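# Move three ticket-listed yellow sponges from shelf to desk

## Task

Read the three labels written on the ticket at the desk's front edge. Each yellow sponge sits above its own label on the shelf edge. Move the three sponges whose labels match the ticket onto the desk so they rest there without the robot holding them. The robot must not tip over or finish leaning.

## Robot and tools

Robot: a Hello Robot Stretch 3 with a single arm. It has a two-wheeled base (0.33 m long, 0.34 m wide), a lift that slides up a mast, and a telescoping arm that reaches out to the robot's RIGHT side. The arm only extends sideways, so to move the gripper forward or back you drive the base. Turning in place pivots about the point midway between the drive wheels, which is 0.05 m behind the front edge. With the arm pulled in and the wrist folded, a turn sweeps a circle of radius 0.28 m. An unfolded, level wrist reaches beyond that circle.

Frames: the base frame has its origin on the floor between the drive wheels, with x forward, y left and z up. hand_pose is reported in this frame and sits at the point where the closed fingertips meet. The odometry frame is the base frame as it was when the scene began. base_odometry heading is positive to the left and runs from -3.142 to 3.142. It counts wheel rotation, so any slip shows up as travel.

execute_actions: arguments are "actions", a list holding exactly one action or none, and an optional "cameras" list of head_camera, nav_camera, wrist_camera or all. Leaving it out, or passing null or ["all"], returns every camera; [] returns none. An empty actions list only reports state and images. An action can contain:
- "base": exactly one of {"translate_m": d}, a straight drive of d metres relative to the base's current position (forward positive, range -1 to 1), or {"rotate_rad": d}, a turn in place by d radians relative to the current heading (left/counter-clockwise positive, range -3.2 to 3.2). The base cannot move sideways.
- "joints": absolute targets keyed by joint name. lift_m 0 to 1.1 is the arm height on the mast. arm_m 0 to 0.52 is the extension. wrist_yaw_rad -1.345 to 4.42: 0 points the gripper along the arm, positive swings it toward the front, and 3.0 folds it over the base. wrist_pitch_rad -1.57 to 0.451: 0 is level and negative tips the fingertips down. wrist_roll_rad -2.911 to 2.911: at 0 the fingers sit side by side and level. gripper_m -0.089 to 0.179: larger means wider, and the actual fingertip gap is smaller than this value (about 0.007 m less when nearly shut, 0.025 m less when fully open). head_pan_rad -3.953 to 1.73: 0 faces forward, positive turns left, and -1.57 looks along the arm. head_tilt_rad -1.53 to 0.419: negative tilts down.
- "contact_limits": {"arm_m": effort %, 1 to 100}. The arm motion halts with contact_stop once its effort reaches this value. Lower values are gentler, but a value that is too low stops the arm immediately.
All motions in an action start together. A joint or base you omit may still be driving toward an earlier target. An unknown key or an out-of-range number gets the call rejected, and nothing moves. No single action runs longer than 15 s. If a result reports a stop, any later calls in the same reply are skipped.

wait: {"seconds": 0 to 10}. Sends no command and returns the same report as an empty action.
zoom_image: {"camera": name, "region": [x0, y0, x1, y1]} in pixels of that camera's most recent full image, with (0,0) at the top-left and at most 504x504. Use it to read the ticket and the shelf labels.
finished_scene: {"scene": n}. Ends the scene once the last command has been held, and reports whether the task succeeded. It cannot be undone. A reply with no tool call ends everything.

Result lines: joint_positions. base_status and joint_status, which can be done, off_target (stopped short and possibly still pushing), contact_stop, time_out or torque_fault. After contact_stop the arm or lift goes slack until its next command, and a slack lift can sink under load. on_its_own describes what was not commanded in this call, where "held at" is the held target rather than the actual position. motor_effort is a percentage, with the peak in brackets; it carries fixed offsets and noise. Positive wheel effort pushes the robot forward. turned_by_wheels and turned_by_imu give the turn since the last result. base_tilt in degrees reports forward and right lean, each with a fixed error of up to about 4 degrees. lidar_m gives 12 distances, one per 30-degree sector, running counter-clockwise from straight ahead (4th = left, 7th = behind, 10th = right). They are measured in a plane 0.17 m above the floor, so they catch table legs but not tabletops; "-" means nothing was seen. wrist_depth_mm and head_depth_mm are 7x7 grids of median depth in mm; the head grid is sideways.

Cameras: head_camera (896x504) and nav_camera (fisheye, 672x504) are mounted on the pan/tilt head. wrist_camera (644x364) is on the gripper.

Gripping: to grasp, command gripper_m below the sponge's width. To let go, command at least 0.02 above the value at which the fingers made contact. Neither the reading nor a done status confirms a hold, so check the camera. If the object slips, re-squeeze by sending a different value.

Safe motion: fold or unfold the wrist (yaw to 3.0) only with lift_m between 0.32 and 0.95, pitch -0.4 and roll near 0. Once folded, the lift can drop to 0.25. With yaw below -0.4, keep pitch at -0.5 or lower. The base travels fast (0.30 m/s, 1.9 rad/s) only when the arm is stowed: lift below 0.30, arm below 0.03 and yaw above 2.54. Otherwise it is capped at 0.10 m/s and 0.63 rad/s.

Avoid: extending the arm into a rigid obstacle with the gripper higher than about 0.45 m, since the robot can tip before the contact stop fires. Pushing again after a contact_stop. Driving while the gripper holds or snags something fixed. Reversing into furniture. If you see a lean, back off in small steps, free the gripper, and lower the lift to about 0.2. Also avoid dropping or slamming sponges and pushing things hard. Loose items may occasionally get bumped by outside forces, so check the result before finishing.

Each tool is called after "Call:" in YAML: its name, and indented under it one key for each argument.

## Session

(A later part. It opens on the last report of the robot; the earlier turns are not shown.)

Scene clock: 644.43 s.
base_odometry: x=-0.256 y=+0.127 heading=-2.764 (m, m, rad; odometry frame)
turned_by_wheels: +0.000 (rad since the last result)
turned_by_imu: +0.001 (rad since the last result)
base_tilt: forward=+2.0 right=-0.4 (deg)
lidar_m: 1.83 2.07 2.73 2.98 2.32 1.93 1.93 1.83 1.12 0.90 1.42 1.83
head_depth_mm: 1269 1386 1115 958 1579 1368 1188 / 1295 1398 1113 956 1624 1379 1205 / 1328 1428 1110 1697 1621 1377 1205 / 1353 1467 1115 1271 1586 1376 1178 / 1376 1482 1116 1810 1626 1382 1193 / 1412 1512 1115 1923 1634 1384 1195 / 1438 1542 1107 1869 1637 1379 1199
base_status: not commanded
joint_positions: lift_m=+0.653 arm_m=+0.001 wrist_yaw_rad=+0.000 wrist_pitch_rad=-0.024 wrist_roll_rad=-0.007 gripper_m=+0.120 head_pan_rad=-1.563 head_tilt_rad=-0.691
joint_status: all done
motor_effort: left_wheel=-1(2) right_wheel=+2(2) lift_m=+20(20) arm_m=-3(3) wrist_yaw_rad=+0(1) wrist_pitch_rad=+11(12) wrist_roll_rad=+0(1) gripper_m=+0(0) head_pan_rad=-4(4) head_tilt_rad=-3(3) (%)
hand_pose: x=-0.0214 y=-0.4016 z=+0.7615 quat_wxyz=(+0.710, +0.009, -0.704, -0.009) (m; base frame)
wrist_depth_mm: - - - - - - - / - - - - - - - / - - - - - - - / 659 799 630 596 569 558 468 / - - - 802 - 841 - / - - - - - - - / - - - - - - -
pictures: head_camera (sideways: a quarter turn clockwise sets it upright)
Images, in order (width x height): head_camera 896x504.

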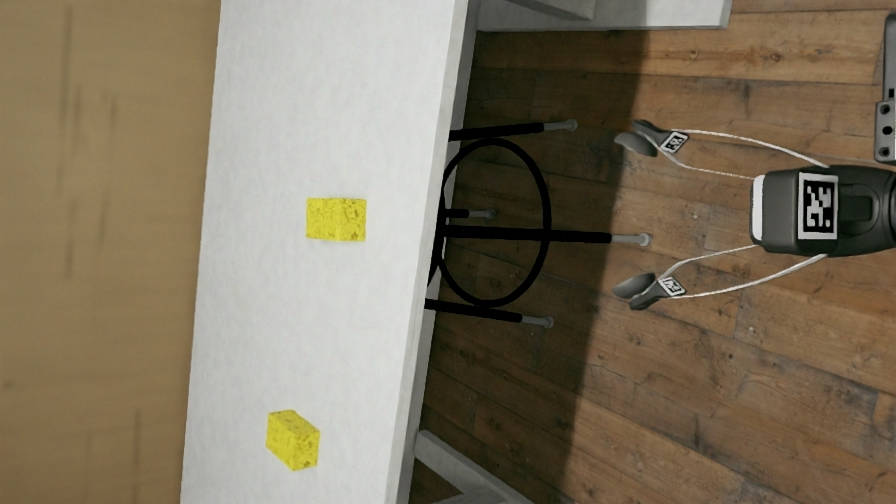

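Call:
execute_actions:
  actions:
    - {"joints":{"lift_m":0.34,"wrist_pitch_rad":-0.4,"wrist_yaw_rad":2.65,"gripper_m":0.04,"head_pan_rad":0,"head_tilt_rad":-0.6}}
  cameras: []

Call:
execute_actions:
  actions:
    - {"joints":{"lift_m":0.29}}
  cameras: []

Call:
execute_actions:
  actions:
    - {"base":{"rotate_rad":0.87}}
  cameras: []

Call:
execute_actions:
  actions:
    - {"base":{"translate_m":1.0}}
  cameras: []

Call:
execute_actions:
  actions:
    - {"base":{"translate_m":0.9}}
  cameras: ["nav_camera","head_camera"]

Scene clock: 665.43 s.
base_odometry: x=-0.256 y=+0.127 heading=-2.764 (m, m, rad; odometry frame)
turned_by_wheels: +0.000 (rad since the last result)
turned_by_imu: +0.001 (rad since the last result)
base_tilt: forward=+2.1 right=-0.3 (deg)
lidar_m: 1.82 2.07 2.72 3.01 2.32 1.93 1.93 1.84 1.13 0.90 1.43 1.83
head_depth_mm: 1511 1656 1834 2043 1751 1458 1245 / 1524 1688 1885 2067 1753 1451 1235 / 1566 1740 1940 2114 1755 1457 1240 / 1623 1808 1986 2153 1756 1463 1235 / 1648 1832 2069 2200 1758 1446 1243 / 1676 1858 2134 2218 1757 1448 1240 / 1722 1918 2176 2187 1778 1459 1242
base_status: not commanded
joint_positions: lift_m=+0.340 arm_m=+0.001 wrist_yaw_rad=+2.648 wrist_pitch_rad=-0.416 wrist_roll_rad=-0.007 gripper_m=+0.040 head_pan_rad=-0.007 head_tilt_rad=-0.606
joint_status: all done
motor_effort: left_wheel=-1(2) right_wheel=+2(2) lift_m=+20(20) arm_m=-3(3) wrist_yaw_rad=+2(5) wrist_pitch_rad=+8(11) wrist_roll_rad=+0(0) gripper_m=+0(80) head_pan_rad=+4(49) head_tilt_rad=+3(8) (%)
hand_pose: x=+0.0851 y=+0.0518 z=+0.3533 quat_wxyz=(+0.311, +0.704, -0.026, +0.638) (m; base frame)
wrist_depth_mm: - - - - - - - / - - - - - - - / - - - - - - - / 882 865 870 838 848 823 791 / 723 689 703 680 698 677 666 / - 593 607 573 - 574 573 / - 522 517 497 495 493 489
pictures: none
No camera images: the call's "cameras" was empty. Leave "cameras" out to get every camera's image.

Scene clock: 666.70 s.
base_odometry: x=-0.256 y=+0.127 heading=-2.764 (m, m, rad; odometry frame)
turned_by_wheels: +0.000 (rad since the last result)
turned_by_imu: +0.000 (rad since the last result)
base_tilt: forward=+2.1 right=-0.3 (deg)
lidar_m: 1.82 2.07 2.73 3.01 2.32 1.93 1.93 1.84 1.12 0.90 1.42 1.83
head_depth_mm: 1497 1664 1847 2037 1769 1457 1232 / 1532 1688 1888 2065 1758 1456 1243 / 1569 1716 1922 2124 1752 1449 1244 / 1608 1780 2009 2135 1762 1450 1242 / 1657 1813 2078 2225 1748 1450 1245 / 1682 1882 2114 2252 1769 1447 1243 / 1725 1902 2154 2218 1744 1454 1241
base_status: not commanded
joint_positions: lift_m=+0.290 arm_m=+0.001 wrist_yaw_rad=+2.648 wrist_pitch_rad=-0.416 wrist_roll_rad=-0.007 gripper_m=+0.040 head_pan_rad=-0.007 head_tilt_rad=-0.606
joint_status: all done
motor_effort: left_wheel=-1(2) right_wheel=+2(2) lift_m=+20(20) arm_m=-3(3) wrist_yaw_rad=+2(2) wrist_pitch_rad=+8(8) wrist_roll_rad=+0(1) gripper_m=+0(0) head_pan_rad=+4(5) head_tilt_rad=+2(2) (%)
hand_pose: x=+0.0851 y=+0.0518 z=+0.3032 quat_wxyz=(+0.311, +0.704, -0.026, +0.638) (m; base frame)
wrist_depth_mm: - - - - - - - / - - - - - - - / - 999 973 982 962 941 910 / 771 765 766 741 744 732 723 / 615 633 636 611 633 603 601 / - 530 535 515 - 509 504 / - 477 - 446 447 440 434
pictures: none
No camera images: the call's "cameras" was empty. Leave "cameras" out to get every camera's image.

Scene clock: 668.37 s.
base_odometry: x=-0.256 y=+0.127 heading=-1.894 (m, m, rad; odometry frame)
turned_by_wheels: +0.870 (rad since the last result)
turned_by_imu: +0.874 (rad since the last result)
base_tilt: forward=+2.1 right=-0.3 (deg)
lidar_m: 2.68 2.98 2.66 1.99 1.95 2.01 1.12 0.90 1.15 1.89 1.82 1.93
head_depth_mm: 2228 2386 2565 2209 1752 1452 1238 / 2534 2736 2860 2214 1736 1449 1233 / 2911 2968 2938 2232 1770 1452 1238 / 3162 3359 2890 2243 1750 1460 1238 / 2951 3301 3013 2231 1766 1453 1243 / 2871 3177 3022 2224 1760 1462 1244 / 2747 2930 3013 2228 1741 1462 1239
base_status: done
joint_positions: lift_m=+0.290 arm_m=+0.001 wrist_yaw_rad=+2.649 wrist_pitch_rad=-0.416 wrist_roll_rad=-0.007 gripper_m=+0.040 head_pan_rad=-0.007 head_tilt_rad=-0.606
joint_status: not commanded
motor_effort: left_wheel=-2(8) right_wheel=+2(8) lift_m=+20(20) arm_m=-3(3) wrist_yaw_rad=+1(2) wrist_pitch_rad=+8(8) wrist_roll_rad=+0(1) gripper_m=-1(1) head_pan_rad=+5(4) head_tilt_rad=+2(3) (%)
hand_pose: x=+0.0850 y=+0.0518 z=+0.3032 quat_wxyz=(+0.311, +0.704, -0.026, +0.638) (m; base frame)
wrist_depth_mm: - - - - - - - / - - - - - - - / - - - 984 947 938 919 / 769 777 755 750 743 730 731 / 638 631 624 602 631 593 606 / - 530 539 520 - 506 502 / - 481 - 448 441 435 443
pictures: none
No camera images: the call's "cameras" was empty. Leave "cameras" out to get every camera's image.

Scene clock: 673.30 s.
base_odometry: x=-0.573 y=-0.821 heading=-1.894 (m, m, rad; odometry frame)
turned_by_wheels: +0.000 (rad since the last result)
turned_by_imu: +0.006 (rad since the last result)
base_tilt: forward=+2.0 right=-0.3 (deg)
lidar_m: 1.72 2.05 2.33 2.48 2.44 2.53 2.11 2.02 1.85 1.41 1.37 1.43
head_depth_mm: 1655 1751 1905 2009 1749 1447 1237 / 1879 2017 2070 2129 1760 1450 1240 / 2160 2342 1971 2073 1756 1451 1243 / 2298 2528 2233 2180 1785 1454 1245 / 2146 2333 2553 2212 1771 1453 1241 / 2038 2214 2466 2215 1755 1456 1244 / 1946 2114 2390 2231 1765 1459 1238
base_status: done
joint_positions: lift_m=+0.290 arm_m=+0.001 wrist_yaw_rad=+2.649 wrist_pitch_rad=-0.417 wrist_roll_rad=-0.007 gripper_m=+0.040 head_pan_rad=-0.007 head_tilt_rad=-0.605
joint_status: not commanded
motor_effort: left_wheel=-1(5) right_wheel=+2(8) lift_m=+20(20) arm_m=-3(3) wrist_yaw_rad=+1(2) wrist_pitch_rad=+8(8) wrist_roll_rad=+0(0) gripper_m=+0(0) head_pan_rad=+4(5) head_tilt_rad=+2(2) (%)
hand_pose: x=+0.0850 y=+0.0518 z=+0.3031 quat_wxyz=(+0.311, +0.704, -0.026, +0.638) (m; base frame)
wrist_depth_mm: - - - - - - - / - - - - - - - / - - 973 967 946 938 935 / 776 789 750 739 744 744 714 / 632 624 633 613 624 598 599 / - 522 548 524 - 511 501 / - 484 - 449 440 447 431
pictures: none
No camera images: the call's "cameras" was empty. Leave "cameras" out to get every camera's image.

Scene clock: 678.00 s.
base_odometry: x=-0.860 y=-1.674 heading=-1.894 (m, m, rad; odometry frame)
turned_by_wheels: +0.000 (rad since the last result)
turned_by_imu: +0.006 (rad since the last result)
base_tilt: forward=+2.0 right=-0.4 (deg)
lidar_m: 0.82 1.31 1.31 1.98 2.87 2.96 3.02 2.77 1.29 0.97 0.94 0.88
head_depth_mm: 1134 1202 1296 1368 1298 1445 1232 / 1285 1378 1491 1441 1205 1376 1235 / 1473 1613 1775 1434 1219 1350 1236 / 1507 1658 1847 2000 1454 1456 1241 / 1439 1584 1762 1960 1742 1462 1240 / 1225 1362 1467 1774 1684 1459 1244 / 1264 1406 1499 1713 1658 1465 1242
base_status: done
joint_positions: lift_m=+0.290 arm_m=+0.001 wrist_yaw_rad=+2.649 wrist_pitch_rad=-0.417 wrist_roll_rad=-0.007 gripper_m=+0.040 head_pan_rad=-0.007 head_tilt_rad=-0.605
joint_status: not commanded
motor_effort: left_wheel=-1(5) right_wheel=+2(7) lift_m=+20(20) arm_m=-3(3) wrist_yaw_rad=+2(0) wrist_pitch_rad=+8(8) wrist_roll_rad=+0(0) gripper_m=+0(0) head_pan_rad=+4(4) head_tilt_rad=+2(2) (%)
hand_pose: x=+0.0850 y=+0.0518 z=+0.3031 quat_wxyz=(+0.311, +0.704, -0.026, +0.638) (m; base frame)
wrist_depth_mm: - - - - - - - / - - - - - - - / - 996 998 964 964 945 933 / 777 766 761 756 749 755 719 / 633 629 628 617 618 599 580 / - 526 536 515 - 510 504 / - 476 - 448 443 437 440
pictures: head_camera (sideways: a quarter turn clockwise sets it upright), nav_camera (sideways: a quarter turn counterclockwise sets it upright)
Images, in order (width x height): head_camera 896x504, nav_camera 672x504.

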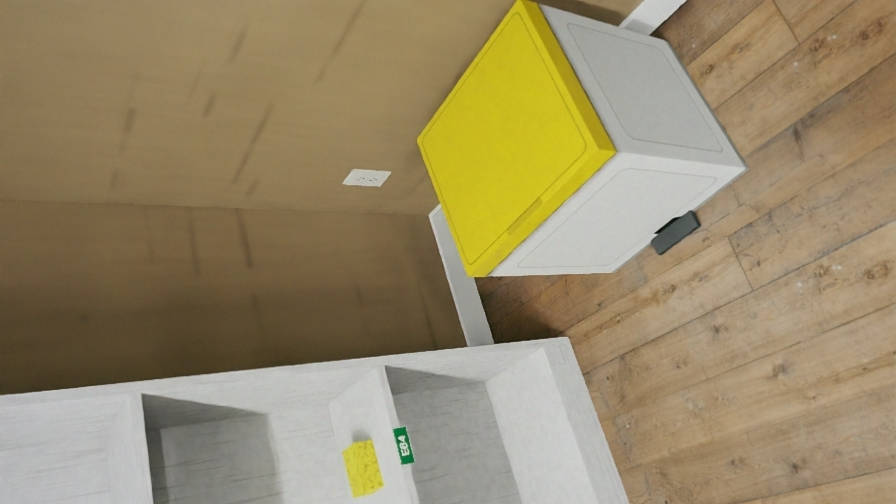

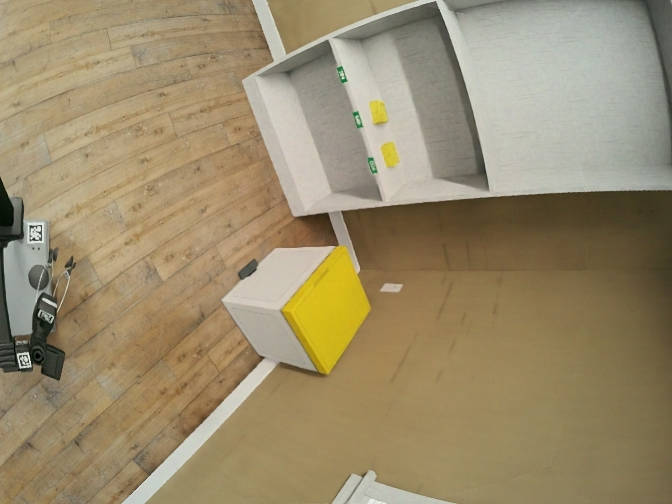

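Call:
execute_actions:
  actions:
    - {"base":{"rotate_rad":0.55},"joints":{"head_tilt_rad":-0.7}}
  cameras: ["head_camera"]

Scene clock: 699.47 s.
base_odometry: x=-0.860 y=-1.674 heading=-1.345 (m, m, rad; odometry frame)
turned_by_wheels: +0.550 (rad since the last result)
turned_by_imu: +0.553 (rad since the last result)
base_tilt: forward=+2.0 right=-0.4 (deg)
lidar_m: 1.31 1.66 1.97 2.83 3.00 2.93 2.77 1.26 0.96 0.94 0.85 0.82
head_depth_mm: 1247 1418 1448 1791 1628 1373 1196 / 1254 1455 1554 1802 1622 1369 1188 / 1254 1457 1583 1805 1613 1380 1188 / 1265 1464 1584 1828 1615 1376 1197 / 1257 1480 1581 1843 1631 1383 1195 / 1188 1401 1613 1919 1628 1375 1192 / 1385 1558 1800 1948 1635 1374 1191
base_status: done
joint_positions: lift_m=+0.290 arm_m=+0.001 wrist_yaw_rad=+2.649 wrist_pitch_rad=-0.417 wrist_roll_rad=-0.007 gripper_m=+0.040 head_pan_rad=-0.007 head_tilt_rad=-0.691
joint_status: all done
motor_effort: left_wheel=-2(6) right_wheel=+2(9) lift_m=+20(20) arm_m=-3(3) wrist_yaw_rad=+1(1) wrist_pitch_rad=+8(8) wrist_roll_rad=+0(0) gripper_m=-1(0) head_pan_rad=+5(4) head_tilt_rad=-2(10) (%)
hand_pose: x=+0.0850 y=+0.0518 z=+0.3031 quat_wxyz=(+0.311, +0.704, -0.026, +0.638) (m; base frame)
wrist_depth_mm: - - - - - - - / - - - - - - - / - - 974 968 945 922 916 / 787 779 751 749 750 741 736 / 636 622 632 619 626 602 602 / - 528 540 518 - 510 504 / - 483 - 451 440 435 440
pictures: head_camera (sideways: a quarter turn clockwise sets it upright)
Images, in order (width x height): head_camera 896x504.

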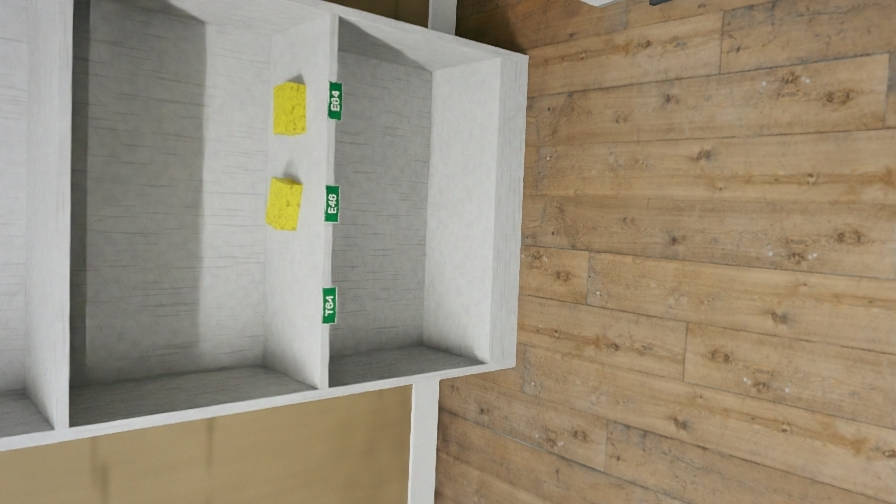

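Call:
execute_actions:
  actions:
    - {"base":{"translate_m":0.38},"joints":{"lift_m":0.40}}
  cameras: []

Call:
execute_actions:
  actions:
    - {"base":{"rotate_rad":1.57},"joints":{"head_pan_rad":-1.57,"head_tilt_rad":-0.8,"wrist_yaw_rad":0,"gripper_m":0.175,"lift_m":0.53}}
  cameras: []

Call:
execute_actions:
  actions:
    - {"base":{"translate_m":-0.08},"joints":{"wrist_pitch_rad":0}}

Scene clock: 720.60 s.
base_odometry: x=-0.774 y=-2.045 heading=-1.345 (m, m, rad; odometry frame)
turned_by_wheels: +0.000 (rad since the last result)
turned_by_imu: +0.003 (rad since the last result)
base_tilt: forward=+2.0 right=-0.3 (deg)
lidar_m: 1.10 0.94 1.74 2.80 2.97 3.29 3.03 1.29 0.98 0.88 0.60 0.79
head_depth_mm: 923 1065 1210 1154 1441 1375 1195 / 929 1071 1218 1159 1502 1375 1199 / 933 1081 1209 1159 1500 1372 1202 / 932 1092 1232 1193 1495 1376 1196 / 935 1094 1246 1194 1507 1375 1196 / 935 1083 1214 1166 1465 1380 1188 / 859 888 1257 1550 1630 1377 1197
base_status: done
joint_positions: lift_m=+0.400 arm_m=+0.001 wrist_yaw_rad=+2.649 wrist_pitch_rad=-0.417 wrist_roll_rad=-0.007 gripper_m=+0.040 head_pan_rad=-0.007 head_tilt_rad=-0.692
joint_status: all done
motor_effort: left_wheel=-1(6) right_wheel=+3(8) lift_m=+25(28) arm_m=-3(3) wrist_yaw_rad=+1(0) wrist_pitch_rad=+8(8) wrist_roll_rad=+0(0) gripper_m=-1(0) head_pan_rad=+3(3) head_tilt_rad=-3(3) (%)
hand_pose: x=+0.0849 y=+0.0518 z=+0.4127 quat_wxyz=(+0.311, +0.704, -0.025, +0.638) (m; base frame)
wrist_depth_mm: - - - - - - 948 / - - - - - - 806 / - - - - - - 876 / 974 948 963 935 936 929 791 / 798 793 787 765 791 768 750 / - 651 671 652 - 630 630 / - 588 570 564 553 558 545
pictures: none
No camera images: the call's "cameras" was empty. Leave "cameras" out to get every camera's image.

Scene clock: 724.03 s.
base_odometry: x=-0.774 y=-2.045 heading=+0.225 (m, m, rad; odometry frame)
turned_by_wheels: +1.570 (rad since the last result)
turned_by_imu: +1.580 (rad since the last result)
base_tilt: forward=+2.0 right=-0.4 (deg)
lidar_m: 2.80 2.98 3.29 2.96 1.28 0.98 0.85 0.60 0.79 1.07 0.94 1.74
head_depth_mm: 979 1112 1109 1497 1437 1313 1147 / 982 1120 1182 1524 1450 1305 1178 / 986 1126 1140 1549 1454 1306 1184 / 1000 1143 1183 1553 1461 1308 1150 / 1010 1153 1186 1556 1482 1309 1152 / 969 1123 1147 1431 1477 1304 1157 / 812 1169 1462 1704 1511 1323 1155
base_status: done
joint_positions: lift_m=+0.530 arm_m=+0.001 wrist_yaw_rad=+0.001 wrist_pitch_rad=-0.417 wrist_roll_rad=-0.007 gripper_m=+0.175 head_pan_rad=-1.563 head_tilt_rad=-0.790
joint_status: all done
motor_effort: left_wheel=-1(5) right_wheel=+2(5) lift_m=+25(26) arm_m=-3(3) wrist_yaw_rad=-2(2) wrist_pitch_rad=+8(8) wrist_roll_rad=+0(0) gripper_m=+1(85) head_pan_rad=-4(51) head_tilt_rad=-3(11) (%)
hand_pose: x=-0.0212 y=-0.3705 z=+0.5427 quat_wxyz=(+0.694, +0.148, -0.689, -0.146) (m; base frame)
wrist_depth_mm: 919 874 667 819 821 706 618 / - 990 903 910 873 855 878 / - - 964 992 975 872 973 / - - 965 984 985 899 - / 991 - 897 889 832 839 934 / 850 812 815 791 828 811 811 / 687 716 707 704 685 680 660
pictures: none
No camera images: the call's "cameras" was empty. Leave "cameras" out to get every camera's image.

Scene clock: 725.80 s.
base_odometry: x=-0.852 y=-2.062 heading=+0.225 (m, m, rad; odometry frame)
turned_by_wheels: +0.000 (rad since the last result)
turned_by_imu: +0.000 (rad since the last result)
base_tilt: forward=+2.0 right=-0.3 (deg)
lidar_m: 2.88 3.05 3.05 2.66 1.18 0.90 0.85 0.53 0.68 1.13 0.97 1.81
head_depth_mm: 973 1104 1176 1354 1451 1304 1150 / 981 1118 1113 1523 1445 1295 1184 / 991 1140 1148 1525 1466 1311 - / 997 1139 1149 1554 1458 1327 1130 / 1002 1149 1190 1563 1481 1307 1157 / 1010 1160 1186 1506 1480 1311 1156 / 916 1033 1127 1658 1512 1320 1153
base_status: done
joint_positions: lift_m=+0.530 arm_m=+0.001 wrist_yaw_rad=+0.001 wrist_pitch_rad=-0.025 wrist_roll_rad=-0.007 gripper_m=+0.175 head_pan_rad=-1.563 head_tilt_rad=-0.790
joint_status: all done
motor_effort: left_wheel=-1(5) right_wheel=+2(3) lift_m=+25(25) arm_m=-3(3) wrist_yaw_rad=-2(2) wrist_pitch_rad=+11(12) wrist_roll_rad=+0(0) gripper_m=+0(0) head_pan_rad=-3(3) head_tilt_rad=-3(3) (%)
hand_pose: x=-0.0211 y=-0.4016 z=+0.6380 quat_wxyz=(+0.710, +0.010, -0.704, -0.009) (m; base frame)
wrist_depth_mm: 944 729 841 840 819 703 820 / 976 755 865 866 851 691 829 / - 785 931 879 871 697 859 / - 774 844 738 715 655 930 / - 806 990 971 912 810 966 / - 784 993 996 958 862 938 / - 858 924 920 911 866 994
pictures: head_camera (sideways: a quarter turn clockwise sets it upright), nav_camera (sideways: a quarter turn counterclockwise sets it upright), wrist_camera
Images, in order (width x height): head_camera 896x504, nav_camera 672x504, wrist_camera 644x364.

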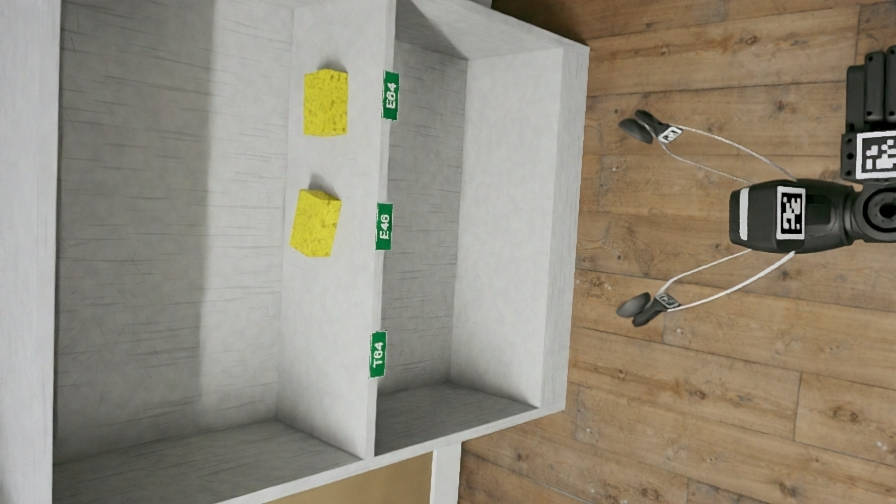

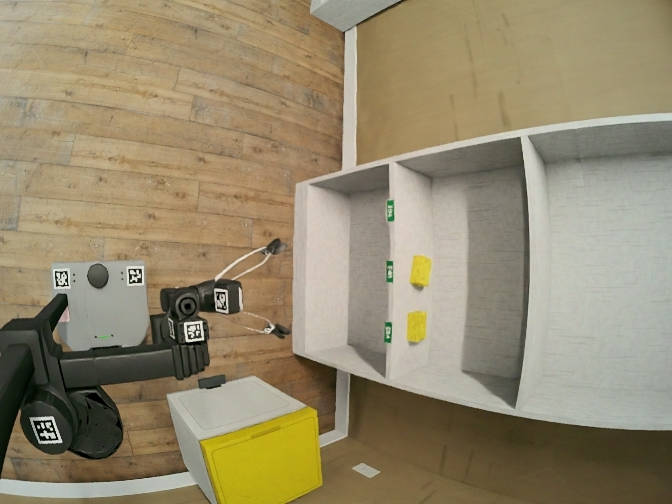

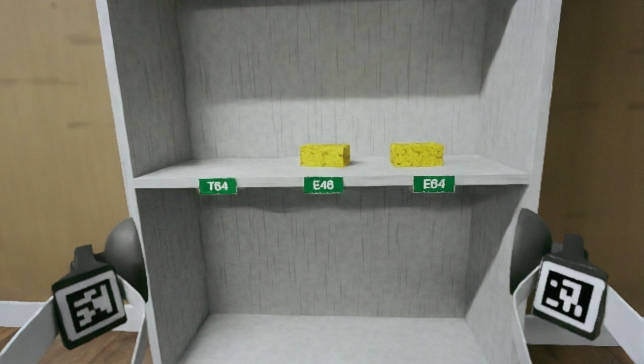

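Call:
execute_actions:
  actions:
    - {"base":{"rotate_rad":-0.55}}
  cameras: []

Call:
execute_actions:
  actions:
    - {"base":{"translate_m":0.3}}
  cameras: []

Call:
execute_actions:
  actions:
    - {"base":{"rotate_rad":0.55}}
  cameras: []

Call:
execute_actions:
  actions:
    - {"base":{"translate_m":-0.255},"joints":{"arm_m":0.12}}

Scene clock: 739.60 s.
base_odometry: x=-0.852 y=-2.062 heading=-0.325 (m, m, rad; odometry frame)
turned_by_wheels: -0.550 (rad since the last result)
turned_by_imu: -0.553 (rad since the last result)
base_tilt: forward=+2.0 right=-0.4 (deg)
lidar_m: 1.74 2.88 3.04 3.33 2.96 1.21 0.91 0.89 0.53 0.66 1.13 0.97
head_depth_mm: 1130 1233 1336 1150 970 992 1149 / 1245 1400 1589 1151 1026 1179 1180 / 1216 1406 1642 1775 1254 1309 - / 1151 1315 1543 1743 1507 1323 1141 / 867 1014 1150 1525 1479 1309 1154 / 997 1149 1196 1526 1449 1314 1157 / 974 1090 1154 1443 1424 1308 1156
base_status: done
joint_positions: lift_m=+0.530 arm_m=+0.001 wrist_yaw_rad=+0.001 wrist_pitch_rad=-0.025 wrist_roll_rad=-0.007 gripper_m=+0.175 head_pan_rad=-1.563 head_tilt_rad=-0.790
joint_status: not commanded
motor_effort: left_wheel=+3(6) right_wheel=-3(7) lift_m=+25(25) arm_m=-3(3) wrist_yaw_rad=-1(2) wrist_pitch_rad=+11(11) wrist_roll_rad=+0(0) gripper_m=+0(0) head_pan_rad=-3(4) head_tilt_rad=-3(3) (%)
hand_pose: x=-0.0212 y=-0.4016 z=+0.6381 quat_wxyz=(+0.710, +0.009, -0.704, -0.009) (m; base frame)
wrist_depth_mm: 711 774 821 - - 776 619 / 703 789 860 - - 805 625 / 733 808 884 - - 826 632 / 607 674 736 - - 823 639 / 771 868 917 - - 690 627 / 768 940 970 - 521 477 498 / 809 872 938 - 488 389 354
pictures: none
No camera images: the call's "cameras" was empty. Leave "cameras" out to get every camera's image.

Scene clock: 743.57 s.
base_odometry: x=-0.568 y=-2.158 heading=-0.325 (m, m, rad; odometry frame)
turned_by_wheels: +0.000 (rad since the last result)
turned_by_imu: +0.002 (rad since the last result)
base_tilt: forward=+2.0 right=-0.4 (deg)
lidar_m: 1.51 2.61 2.75 3.46 3.14 1.56 1.18 0.74 0.76 0.95 0.74 1.10
head_depth_mm: 1170 1385 1656 1768 1388 1303 1148 / 838 967 1148 1703 1501 1307 1181 / 950 1103 1160 1476 1470 1306 - / 805 1112 1116 1522 1445 1322 1147 / 757 1054 1153 1441 1414 1308 1159 / 758 998 1111 1053 1395 1316 1152 / 717 948 1087 1003 1386 1284 1152
base_status: done
joint_positions: lift_m=+0.530 arm_m=+0.001 wrist_yaw_rad=+0.001 wrist_pitch_rad=-0.025 wrist_roll_rad=-0.007 gripper_m=+0.175 head_pan_rad=-1.563 head_tilt_rad=-0.790
joint_status: not commanded
motor_effort: left_wheel=+3(6) right_wheel=-4(5) lift_m=+25(25) arm_m=-3(3) wrist_yaw_rad=+0(1) wrist_pitch_rad=+12(11) wrist_roll_rad=+0(0) gripper_m=+0(0) head_pan_rad=-3(3) head_tilt_rad=-4(3) (%)
hand_pose: x=-0.0212 y=-0.4016 z=+0.6381 quat_wxyz=(+0.710, +0.009, -0.704, -0.009) (m; base frame)
wrist_depth_mm: 601 659 735 808 730 - 834 / 604 669 754 852 759 - 856 / 621 697 776 872 807 - 882 / 619 644 602 685 805 - 861 / 443 741 819 929 849 - 703 / 658 764 839 937 - - 497 / 685 766 872 900 934 - 532
pictures: none
No camera images: the call's "cameras" was empty. Leave "cameras" out to get every camera's image.

Scene clock: 745.40 s.
base_odometry: x=-0.568 y=-2.158 heading=+0.225 (m, m, rad; odometry frame)
turned_by_wheels: +0.550 (rad since the last result)
turned_by_imu: +0.554 (rad since the last result)
base_tilt: forward=+2.0 right=-0.3 (deg)
lidar_m: 2.62 2.78 3.40 3.14 1.53 1.17 0.74 0.76 0.95 0.74 1.11 1.50
head_depth_mm: 704 960 1083 1018 1383 1297 1155 / 704 975 1106 1054 1388 1308 1171 / 707 982 1110 1058 1393 1310 - / 707 995 1106 1053 1397 1327 1141 / 668 799 1045 1375 1479 1310 1155 / 929 1067 1244 1514 1513 1311 1152 / 940 1082 1268 1527 1511 1312 1154
base_status: done
joint_positions: lift_m=+0.530 arm_m=+0.001 wrist_yaw_rad=+0.001 wrist_pitch_rad=-0.025 wrist_roll_rad=-0.007 gripper_m=+0.175 head_pan_rad=-1.563 head_tilt_rad=-0.790
joint_status: not commanded
motor_effort: left_wheel=-3(5) right_wheel=+2(5) lift_m=+25(25) arm_m=-3(2) wrist_yaw_rad=-1(1) wrist_pitch_rad=+11(12) wrist_roll_rad=+0(0) gripper_m=+0(0) head_pan_rad=-3(4) head_tilt_rad=-3(3) (%)
hand_pose: x=-0.0212 y=-0.4016 z=+0.6381 quat_wxyz=(+0.710, +0.009, -0.704, -0.009) (m; base frame)
wrist_depth_mm: 802 780 597 716 695 664 652 / 827 811 703 723 700 704 675 / 849 843 707 747 733 721 693 / 883 866 612 601 580 559 540 / 898 883 860 800 787 775 749 / 952 959 919 816 817 805 726 / 987 965 940 838 854 809 809
pictures: none
No camera images: the call's "cameras" was empty. Leave "cameras" out to get every camera's image.

Scene clock: 748.90 s.
base_odometry: x=-0.817 y=-2.215 heading=+0.225 (m, m, rad; odometry frame)
turned_by_wheels: +0.000 (rad since the last result)
turned_by_imu: -0.001 (rad since the last result)
base_tilt: forward=+2.0 right=-0.3 (deg)
lidar_m: 2.88 3.04 3.49 2.70 1.19 0.92 0.48 0.50 0.80 0.97 0.82 1.57
head_depth_mm: 702 945 1075 1015 1324 1304 1149 / 704 958 1089 1014 1376 1359 - / 706 971 1097 1054 1427 - 1126 / 708 975 1095 1051 1388 1317 1150 / 712 985 1127 1053 1393 1308 1153 / 712 996 1123 1277 1396 1313 1157 / 715 961 1035 1078 1488 1316 1158
base_status: done
joint_positions: lift_m=+0.530 arm_m=+0.120 wrist_yaw_rad=+0.001 wrist_pitch_rad=-0.024 wrist_roll_rad=-0.007 gripper_m=+0.175 head_pan_rad=-1.563 head_tilt_rad=-0.790
joint_status: all done
motor_effort: left_wheel=-2(6) right_wheel=+2(2) lift_m=+25(25) arm_m=+3(3) wrist_yaw_rad=-1(1) wrist_pitch_rad=+11(12) wrist_roll_rad=+0(0) gripper_m=+0(0) head_pan_rad=-4(4) head_tilt_rad=-3(3) (%)
hand_pose: x=-0.0213 y=-0.5202 z=+0.6383 quat_wxyz=(+0.710, +0.009, -0.704, -0.009) (m; base frame)
wrist_depth_mm: 466 586 583 567 566 560 465 / 466 609 600 594 585 566 468 / 472 631 626 618 596 588 474 / 471 588 616 468 504 439 450 / 419 418 430 377 404 362 383 / 433 687 702 684 659 659 431 / 472 696 735 715 692 682 493
pictures: head_camera (sideways: a quarter turn clockwise sets it upright), nav_camera (sideways: a quarter turn counterclockwise sets it upright), wrist_camera
Images, in order (width x height): head_camera 896x504, nav_camera 672x504, wrist_camera 644x364.

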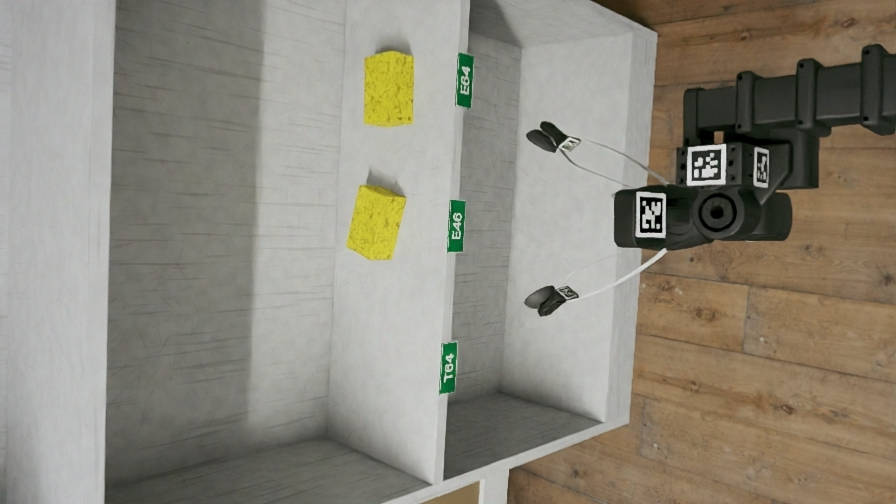

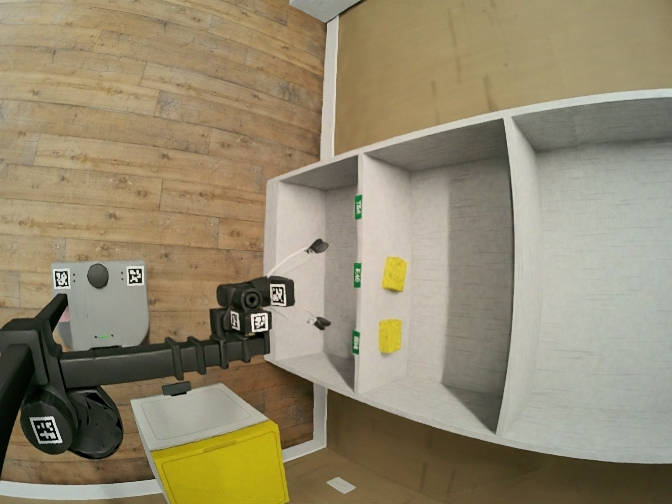

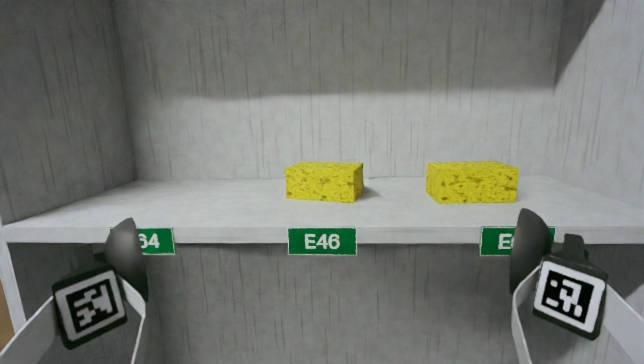

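Call:
execute_actions:
  actions:
    - {"joints":{"arm_m":0.27},"contact_limits":{"arm_m":15}}
  cameras: []

Call:
execute_actions:
  actions:
    - {"joints":{"lift_m":0.512}}
  cameras: ["wrist_camera","head_camera"]

Scene clock: 759.40 s.
base_odometry: x=-0.817 y=-2.215 heading=+0.225 (m, m, rad; odometry frame)
turned_by_wheels: +0.000 (rad since the last result)
turned_by_imu: +0.001 (rad since the last result)
base_tilt: forward=+2.0 right=-0.4 (deg)
lidar_m: 2.87 3.07 3.47 2.69 1.19 0.92 0.48 0.50 0.80 0.98 0.82 1.56
head_depth_mm: 703 951 1076 1021 1325 1308 1151 / 705 957 1091 1011 1424 - - / 708 969 1096 1026 - 1303 1155 / 707 977 1087 1036 1393 1309 1155 / 711 983 1120 1052 1397 1312 1157 / 713 991 1112 1287 1396 1309 1157 / 716 963 1038 1068 1480 1315 1157
base_status: not commanded
joint_positions: lift_m=+0.530 arm_m=+0.270 wrist_yaw_rad=+0.001 wrist_pitch_rad=-0.024 wrist_roll_rad=-0.007 gripper_m=+0.175 head_pan_rad=-1.563 head_tilt_rad=-0.790
joint_status: all done
motor_effort: left_wheel=-2(2) right_wheel=+2(2) lift_m=+25(25) arm_m=+3(3) wrist_yaw_rad=+0(1) wrist_pitch_rad=+11(11) wrist_roll_rad=+0(0) gripper_m=+0(0) head_pan_rad=-4(4) head_tilt_rad=-3(4) (%)
contact_limits: arm_m 15 (drawing in: default 17, maximum 28; extending or still: default 23, maximum 37)
hand_pose: x=-0.0213 y=-0.6702 z=+0.6383 quat_wxyz=(+0.710, +0.009, -0.704, -0.009) (m; base frame)
wrist_depth_mm: 447 445 439 432 422 416 411 / 458 469 453 446 437 429 422 / 457 475 468 460 451 442 436 / 448 501 486 462 464 452 438 / 370 386 349 312 337 294 285 / 269 250 246 243 239 236 244 / - 560 546 224 515 508 482
pictures: none
No camera images: the call's "cameras" was empty. Leave "cameras" out to get every camera's image.

Scene clock: 760.30 s.
base_odometry: x=-0.817 y=-2.215 heading=+0.225 (m, m, rad; odometry frame)
turned_by_wheels: +0.000 (rad since the last result)
turned_by_imu: +0.000 (rad since the last result)
base_tilt: forward=+2.0 right=-0.4 (deg)
lidar_m: 2.87 3.05 3.48 2.69 1.19 0.92 0.48 0.50 0.80 0.98 0.82 1.56
head_depth_mm: 704 950 1080 1024 1325 1306 1152 / 706 959 1082 1014 1422 1323 - / 708 963 1091 1033 - 1310 1150 / 708 976 1087 1032 1390 1309 1152 / 711 983 1121 1054 1388 1309 1150 / 713 993 1116 1275 1396 1311 1158 / 717 965 1039 1062 1478 1306 1157
base_status: not commanded
joint_positions: lift_m=+0.512 arm_m=+0.270 wrist_yaw_rad=+0.001 wrist_pitch_rad=-0.024 wrist_roll_rad=-0.007 gripper_m=+0.175 head_pan_rad=-1.563 head_tilt_rad=-0.790
joint_status: all done
motor_effort: left_wheel=-1(1) right_wheel=+2(2) lift_m=+20(21) arm_m=+3(3) wrist_yaw_rad=+0(0) wrist_pitch_rad=+11(11) wrist_roll_rad=+0(0) gripper_m=+0(0) head_pan_rad=-4(4) head_tilt_rad=-3(3) (%)
hand_pose: x=-0.0213 y=-0.6702 z=+0.6206 quat_wxyz=(+0.710, +0.009, -0.704, -0.009) (m; base frame)
wrist_depth_mm: 452 446 435 430 423 417 409 / 460 461 454 445 437 434 419 / 457 476 473 459 447 445 435 / 448 495 482 320 458 317 312 / 314 336 302 297 292 283 282 / 233 227 225 218 215 210 210 / - 553 546 535 524 514 504
pictures: head_camera (sideways: a quarter turn clockwise sets it upright), wrist_camera
Images, in order (width x height): head_camera 896x504, wrist_camera 644x364.

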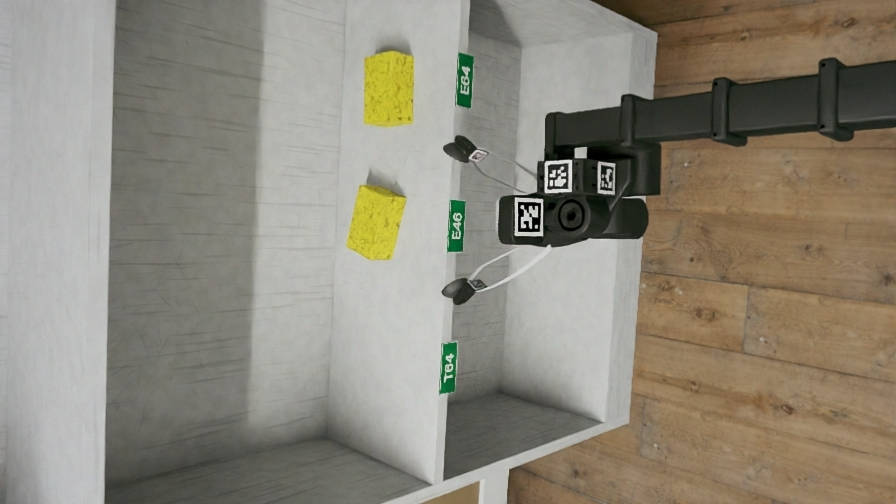

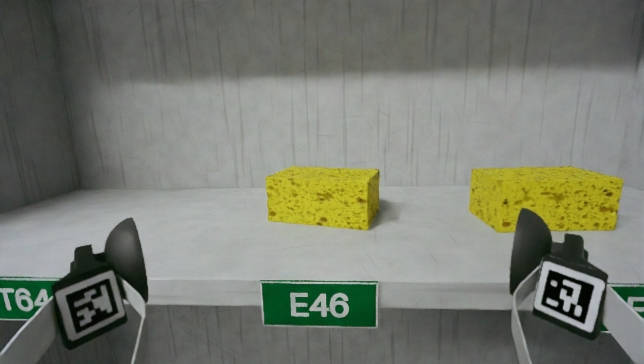

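Call:
execute_actions:
  actions:
    - {"joints":{"arm_m":0.40,"gripper_m":0.168},"contact_limits":{"arm_m":12}}
  cameras: ["wrist_camera","head_camera"]

Scene clock: 770.67 s.
base_odometry: x=-0.817 y=-2.215 heading=+0.225 (m, m, rad; odometry frame)
turned_by_wheels: +0.000 (rad since the last result)
turned_by_imu: +0.001 (rad since the last result)
base_tilt: forward=+2.0 right=-0.4 (deg)
lidar_m: 2.87 3.05 3.47 2.70 1.19 0.92 0.48 0.50 0.80 0.98 0.82 1.57
head_depth_mm: 706 949 1082 1021 1327 1306 1146 / 705 954 1088 996 1379 - - / 705 965 1095 1024 1346 1314 1152 / 707 975 1090 1047 1397 1306 1152 / 710 982 1116 1049 1389 1304 1148 / 710 992 1118 1277 1393 1309 1151 / 716 963 1039 1062 1471 1311 1152
base_status: not commanded
joint_positions: lift_m=+0.512 arm_m=+0.400 wrist_yaw_rad=+0.001 wrist_pitch_rad=-0.024 wrist_roll_rad=-0.007 gripper_m=+0.168 head_pan_rad=-1.563 head_tilt_rad=-0.790
joint_status: all done
motor_effort: left_wheel=-2(0) right_wheel=+2(2) lift_m=+20(20) arm_m=+2(6) wrist_yaw_rad=-1(0) wrist_pitch_rad=+11(11) wrist_roll_rad=+0(0) gripper_m=+0(39) head_pan_rad=-4(4) head_tilt_rad=-3(3) (%)
contact_limits: arm_m 12 (drawing in: default 17, maximum 28; extending or still: default 23, maximum 37)
hand_pose: x=-0.0213 y=-0.8002 z=+0.6207 quat_wxyz=(+0.710, +0.009, -0.704, -0.008) (m; base frame)
wrist_depth_mm: 326 322 313 312 304 299 292 / 336 333 323 318 313 307 302 / 350 341 337 333 325 320 311 / 360 352 351 337 331 330 320 / 312 335 210 184 246 307 180 / 223 213 199 182 183 203 165 / - 161 163 161 159 157 149
pictures: head_camera (sideways: a quarter turn clockwise sets it upright), wrist_camera
Images, in order (width x height): head_camera 896x504, wrist_camera 644x364.

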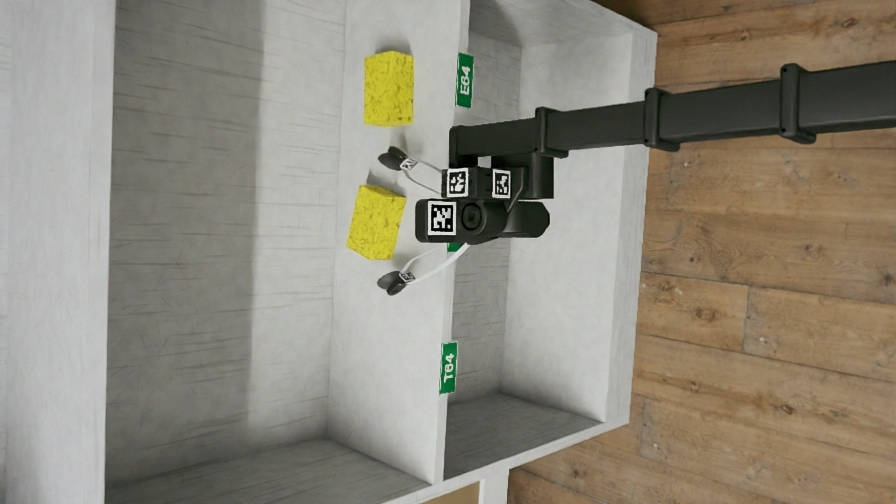

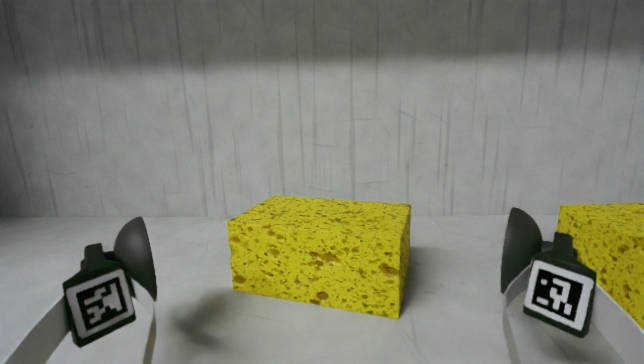

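Call:
execute_actions:
  actions:
    - {"joints":{"arm_m":0.435},"contact_limits":{"arm_m":12}}
  cameras: ["wrist_camera"]

Call:
execute_actions:
  actions:
    - {"joints":{"gripper_m":0.06}}
  cameras: ["wrist_camera","head_camera"]

Scene clock: 777.93 s.
base_odometry: x=-0.817 y=-2.215 heading=+0.225 (m, m, rad; odometry frame)
turned_by_wheels: +0.000 (rad since the last result)
turned_by_imu: +0.000 (rad since the last result)
base_tilt: forward=+2.0 right=-0.4 (deg)
lidar_m: 2.87 3.05 3.55 2.69 1.19 0.91 0.48 0.50 0.80 0.98 0.82 1.57
head_depth_mm: 704 953 1079 1016 1327 1308 1151 / 703 956 1092 1014 1421 1303 - / 706 967 1096 - 1354 1311 1149 / 708 974 1093 1054 1393 1305 1155 / 711 987 1117 1059 1398 1307 1157 / 713 997 1119 1273 1391 1313 1158 / 717 959 1037 1070 1482 1306 1161
base_status: not commanded
joint_positions: lift_m=+0.512 arm_m=+0.435 wrist_yaw_rad=+0.001 wrist_pitch_rad=-0.024 wrist_roll_rad=-0.007 gripper_m=+0.168 head_pan_rad=-1.563 head_tilt_rad=-0.790
joint_status: all done
motor_effort: left_wheel=-1(1) right_wheel=+2(2) lift_m=+20(20) arm_m=+2(4) wrist_yaw_rad=-1(0) wrist_pitch_rad=+11(11) wrist_roll_rad=+0(0) gripper_m=+0(0) head_pan_rad=-4(5) head_tilt_rad=-3(3) (%)
contact_limits: arm_m 12 (drawing in: default 17, maximum 28; extending or still: default 23, maximum 37)
hand_pose: x=-0.0213 y=-0.8352 z=+0.6207 quat_wxyz=(+0.710, +0.009, -0.704, -0.008) (m; base frame)
wrist_depth_mm: 292 287 281 276 273 268 262 / 299 295 289 284 282 276 270 / 311 307 301 294 289 285 278 / 326 318 313 306 300 295 288 / 313 323 208 172 248 299 258 / 222 212 162 145 136 203 165 / - 161 161 147 142 157 149
pictures: wrist_camera
Images, in order (width x height): wrist_camera 644x364.

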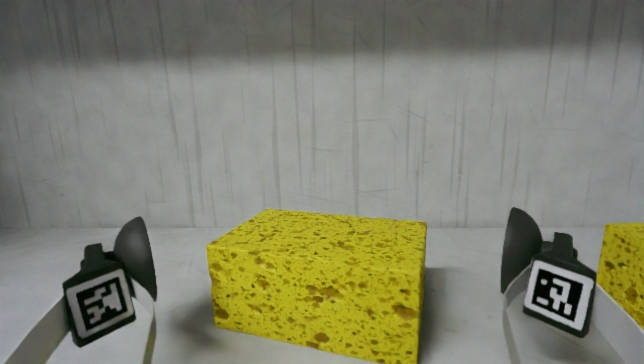

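Scene clock: 779.50 s.
base_odometry: x=-0.817 y=-2.215 heading=+0.225 (m, m, rad; odometry frame)
turned_by_wheels: +0.000 (rad since the last result)
turned_by_imu: +0.000 (rad since the last result)
base_tilt: forward=+2.0 right=-0.4 (deg)
lidar_m: 2.87 3.07 3.46 2.69 1.19 0.92 0.49 0.50 0.80 0.98 0.82 1.57
head_depth_mm: 702 945 1077 1021 1322 1308 1150 / 704 957 1084 1008 1412 1308 - / 705 966 1097 - 1356 1303 1152 / 708 976 1107 1057 1386 1304 1157 / 707 987 1122 1057 1395 1309 1154 / 711 991 1116 1284 1396 1309 1158 / 715 964 1032 1068 1473 1306 1162
base_status: not commanded
joint_positions: lift_m=+0.512 arm_m=+0.435 wrist_yaw_rad=+0.001 wrist_pitch_rad=-0.022 wrist_roll_rad=-0.007 gripper_m=+0.061 head_pan_rad=-1.563 head_tilt_rad=-0.790
joint_status: all done
motor_effort: left_wheel=-1(1) right_wheel=+1(2) lift_m=+20(19) arm_m=+3(3) wrist_yaw_rad=+0(0) wrist_pitch_rad=+10(11) wrist_roll_rad=+0(0) gripper_m=-19(94) head_pan_rad=-3(4) head_tilt_rad=-3(3) (%)
hand_pose: x=-0.0213 y=-0.8353 z=+0.6211 quat_wxyz=(+0.710, +0.008, -0.704, -0.008) (m; base frame)
wrist_depth_mm: 291 285 282 276 272 269 262 / 300 295 292 286 281 275 271 / 313 311 301 293 290 285 280 / 324 318 312 305 299 295 286 / 315 312 201 173 169 290 279 / 218 223 162 147 136 215 180 / 167 165 163 151 143 151 156
pictures: head_camera (sideways: a quarter turn clockwise sets it upright), wrist_camera
Images, in order (width x height): head_camera 896x504, wrist_camera 644x364.

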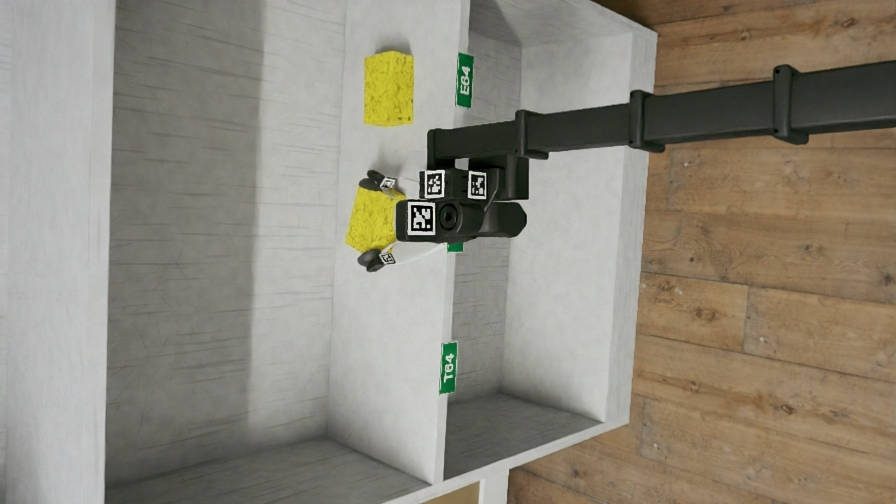

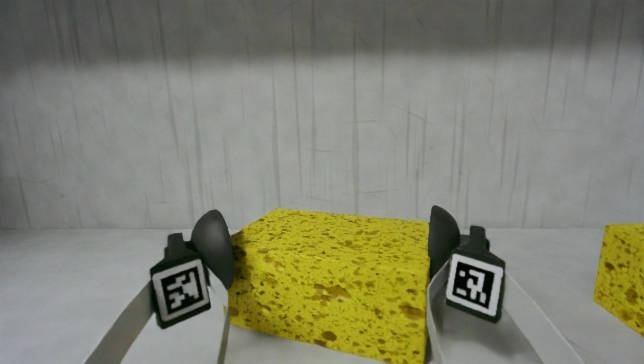

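Call:
execute_actions:
  actions:
    - {"joints":{"lift_m":0.54}}
  cameras: ["wrist_camera"]

Scene clock: 792.73 s.
base_odometry: x=-0.817 y=-2.215 heading=+0.225 (m, m, rad; odometry frame)
turned_by_wheels: +0.000 (rad since the last result)
turned_by_imu: +0.000 (rad since the last result)
base_tilt: forward=+2.0 right=-0.3 (deg)
lidar_m: 2.87 3.05 3.47 2.70 1.19 0.91 0.48 0.50 0.79 0.98 0.82 1.57
head_depth_mm: 703 947 1082 1018 1331 1303 1154 / 705 953 1091 994 1418 - - / 706 967 1090 - 1388 1304 1152 / 708 974 1079 1228 1385 1300 1150 / 708 987 1120 1054 1395 1300 1153 / 712 993 1121 1286 1391 1307 1155 / 717 964 1038 1072 1476 1308 1150
base_status: not commanded
joint_positions: lift_m=+0.540 arm_m=+0.435 wrist_yaw_rad=+0.001 wrist_pitch_rad=-0.022 wrist_roll_rad=-0.007 gripper_m=+0.061 head_pan_rad=-1.563 head_tilt_rad=-0.790
joint_status: all done
motor_effort: left_wheel=-1(1) right_wheel=+2(2) lift_m=+25(24) arm_m=+2(3) wrist_yaw_rad=-1(1) wrist_pitch_rad=+10(10) wrist_roll_rad=+0(0) gripper_m=-19(20) head_pan_rad=-4(3) head_tilt_rad=-3(3) (%)
hand_pose: x=-0.0213 y=-0.8353 z=+0.6488 quat_wxyz=(+0.710, +0.008, -0.704, -0.008) (m; base frame)
wrist_depth_mm: 292 285 283 276 273 267 262 / 302 300 290 286 280 276 270 / 313 305 302 294 291 285 281 / 324 321 316 305 299 291 289 / 334 332 202 173 170 303 296 / 275 278 163 148 136 270 226 / 209 206 197 156 143 190 177
pictures: wrist_camera
Images, in order (width x height): wrist_camera 644x364.

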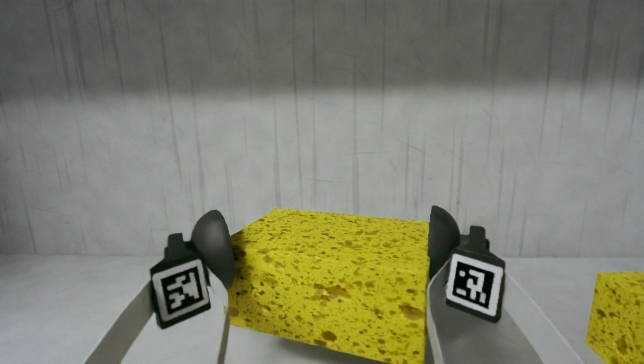

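Holds firmly.

Call:
execute_actions:
  actions:
    - {"joints":{"arm_m":0.0}}
  cameras: ["wrist_camera"]

Call:
execute_actions:
  actions:
    - {"joints":{"lift_m":0.34,"wrist_pitch_rad":-0.4,"wrist_yaw_rad":2.65,"head_pan_rad":0,"head_tilt_rad":-0.6}}
  cameras: ["wrist_camera"]

Scene clock: 803.27 s.
base_odometry: x=-0.817 y=-2.215 heading=+0.225 (m, m, rad; odometry frame)
turned_by_wheels: +0.000 (rad since the last result)
turned_by_imu: +0.001 (rad since the last result)
base_tilt: forward=+2.0 right=-0.4 (deg)
lidar_m: 2.87 3.07 3.49 2.69 1.19 0.91 0.48 0.50 0.79 0.98 0.82 1.57
head_depth_mm: 703 948 1080 1018 1333 1306 1161 / 705 958 1086 1012 1391 1310 1181 / 708 964 1100 1057 1388 1308 1169 / 708 977 1114 1052 1397 1305 1146 / 711 985 1110 1053 1396 1306 1157 / 713 996 1117 1278 1392 1311 1160 / 716 965 1041 1065 1487 1310 1155
base_status: not commanded
joint_positions: lift_m=+0.540 arm_m=+0.001 wrist_yaw_rad=+0.000 wrist_pitch_rad=-0.022 wrist_roll_rad=-0.007 gripper_m=+0.061 head_pan_rad=-1.563 head_tilt_rad=-0.790
joint_status: all done
motor_effort: left_wheel=-2(2) right_wheel=+2(2) lift_m=+25(25) arm_m=-3(2) wrist_yaw_rad=-1(1) wrist_pitch_rad=+10(10) wrist_roll_rad=+0(0) gripper_m=-20(19) head_pan_rad=-4(4) head_tilt_rad=-3(3) (%)
hand_pose: x=-0.0214 y=-0.4017 z=+0.6488 quat_wxyz=(+0.710, +0.008, -0.704, -0.008) (m; base frame)
wrist_depth_mm: 499 679 699 671 669 667 461 / 527 673 723 704 693 687 482 / 539 670 741 735 710 707 486 / 860 605 678 654 548 583 516 / 887 591 201 172 170 630 556 / 936 593 163 148 136 626 557 / 954 709 856 156 143 821 835
pictures: wrist_camera
Images, in order (width x height): wrist_camera 644x364.

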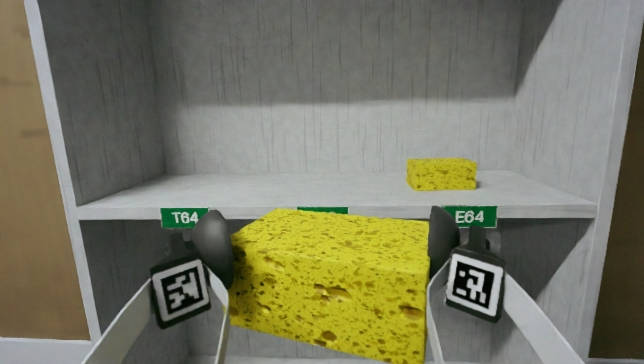

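Scene clock: 805.93 s.
base_odometry: x=-0.817 y=-2.215 heading=+0.225 (m, m, rad; odometry frame)
turned_by_wheels: +0.000 (rad since the last result)
turned_by_imu: +0.000 (rad since the last result)
base_tilt: forward=+2.0 right=-0.3 (deg)
lidar_m: 2.87 3.05 3.47 2.70 1.19 0.91 0.48 0.50 0.80 0.98 0.82 1.57
head_depth_mm: 2436 2688 2853 2198 1747 1444 1237 / 2455 2750 2897 2206 1753 1451 1239 / 2460 2740 2947 2216 1767 1452 1232 / 2472 2767 2970 2216 1769 1452 1240 / 2474 2800 3003 2238 1765 1455 1241 / 2513 2862 3020 2223 1749 1445 1240 / 2533 2839 3004 2208 1772 1450 1239
base_status: not commanded
joint_positions: lift_m=+0.340 arm_m=+0.001 wrist_yaw_rad=+2.648 wrist_pitch_rad=-0.417 wrist_roll_rad=-0.007 gripper_m=+0.061 head_pan_rad=-0.007 head_tilt_rad=-0.606
joint_status: all done
motor_effort: left_wheel=-1(2) right_wheel=+2(2) lift_m=+20(20) arm_m=-2(3) wrist_yaw_rad=+3(1) wrist_pitch_rad=+8(9) wrist_roll_rad=+0(0) gripper_m=-20(19) head_pan_rad=+4(56) head_tilt_rad=+2(14) (%)
hand_pose: x=+0.0851 y=+0.0517 z=+0.3530 quat_wxyz=(+0.311, +0.704, -0.026, +0.638) (m; base frame)
wrist_depth_mm: - - - - - - - / - - - - - - - / - - - - - - - / 866 867 838 840 850 823 812 / 718 715 200 173 171 669 665 / - 601 163 148 136 579 562 / - 503 494 157 143 481 492
pictures: wrist_camera
Images, in order (width x height): wrist_camera 644x364.

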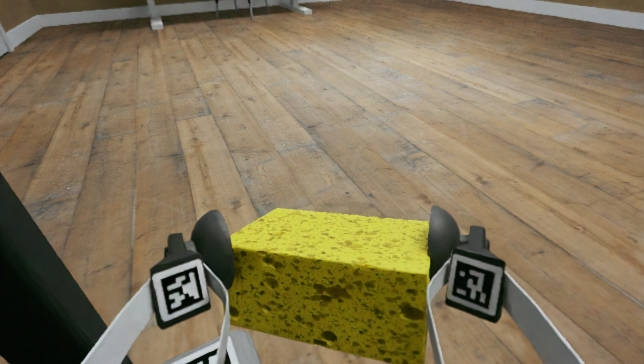

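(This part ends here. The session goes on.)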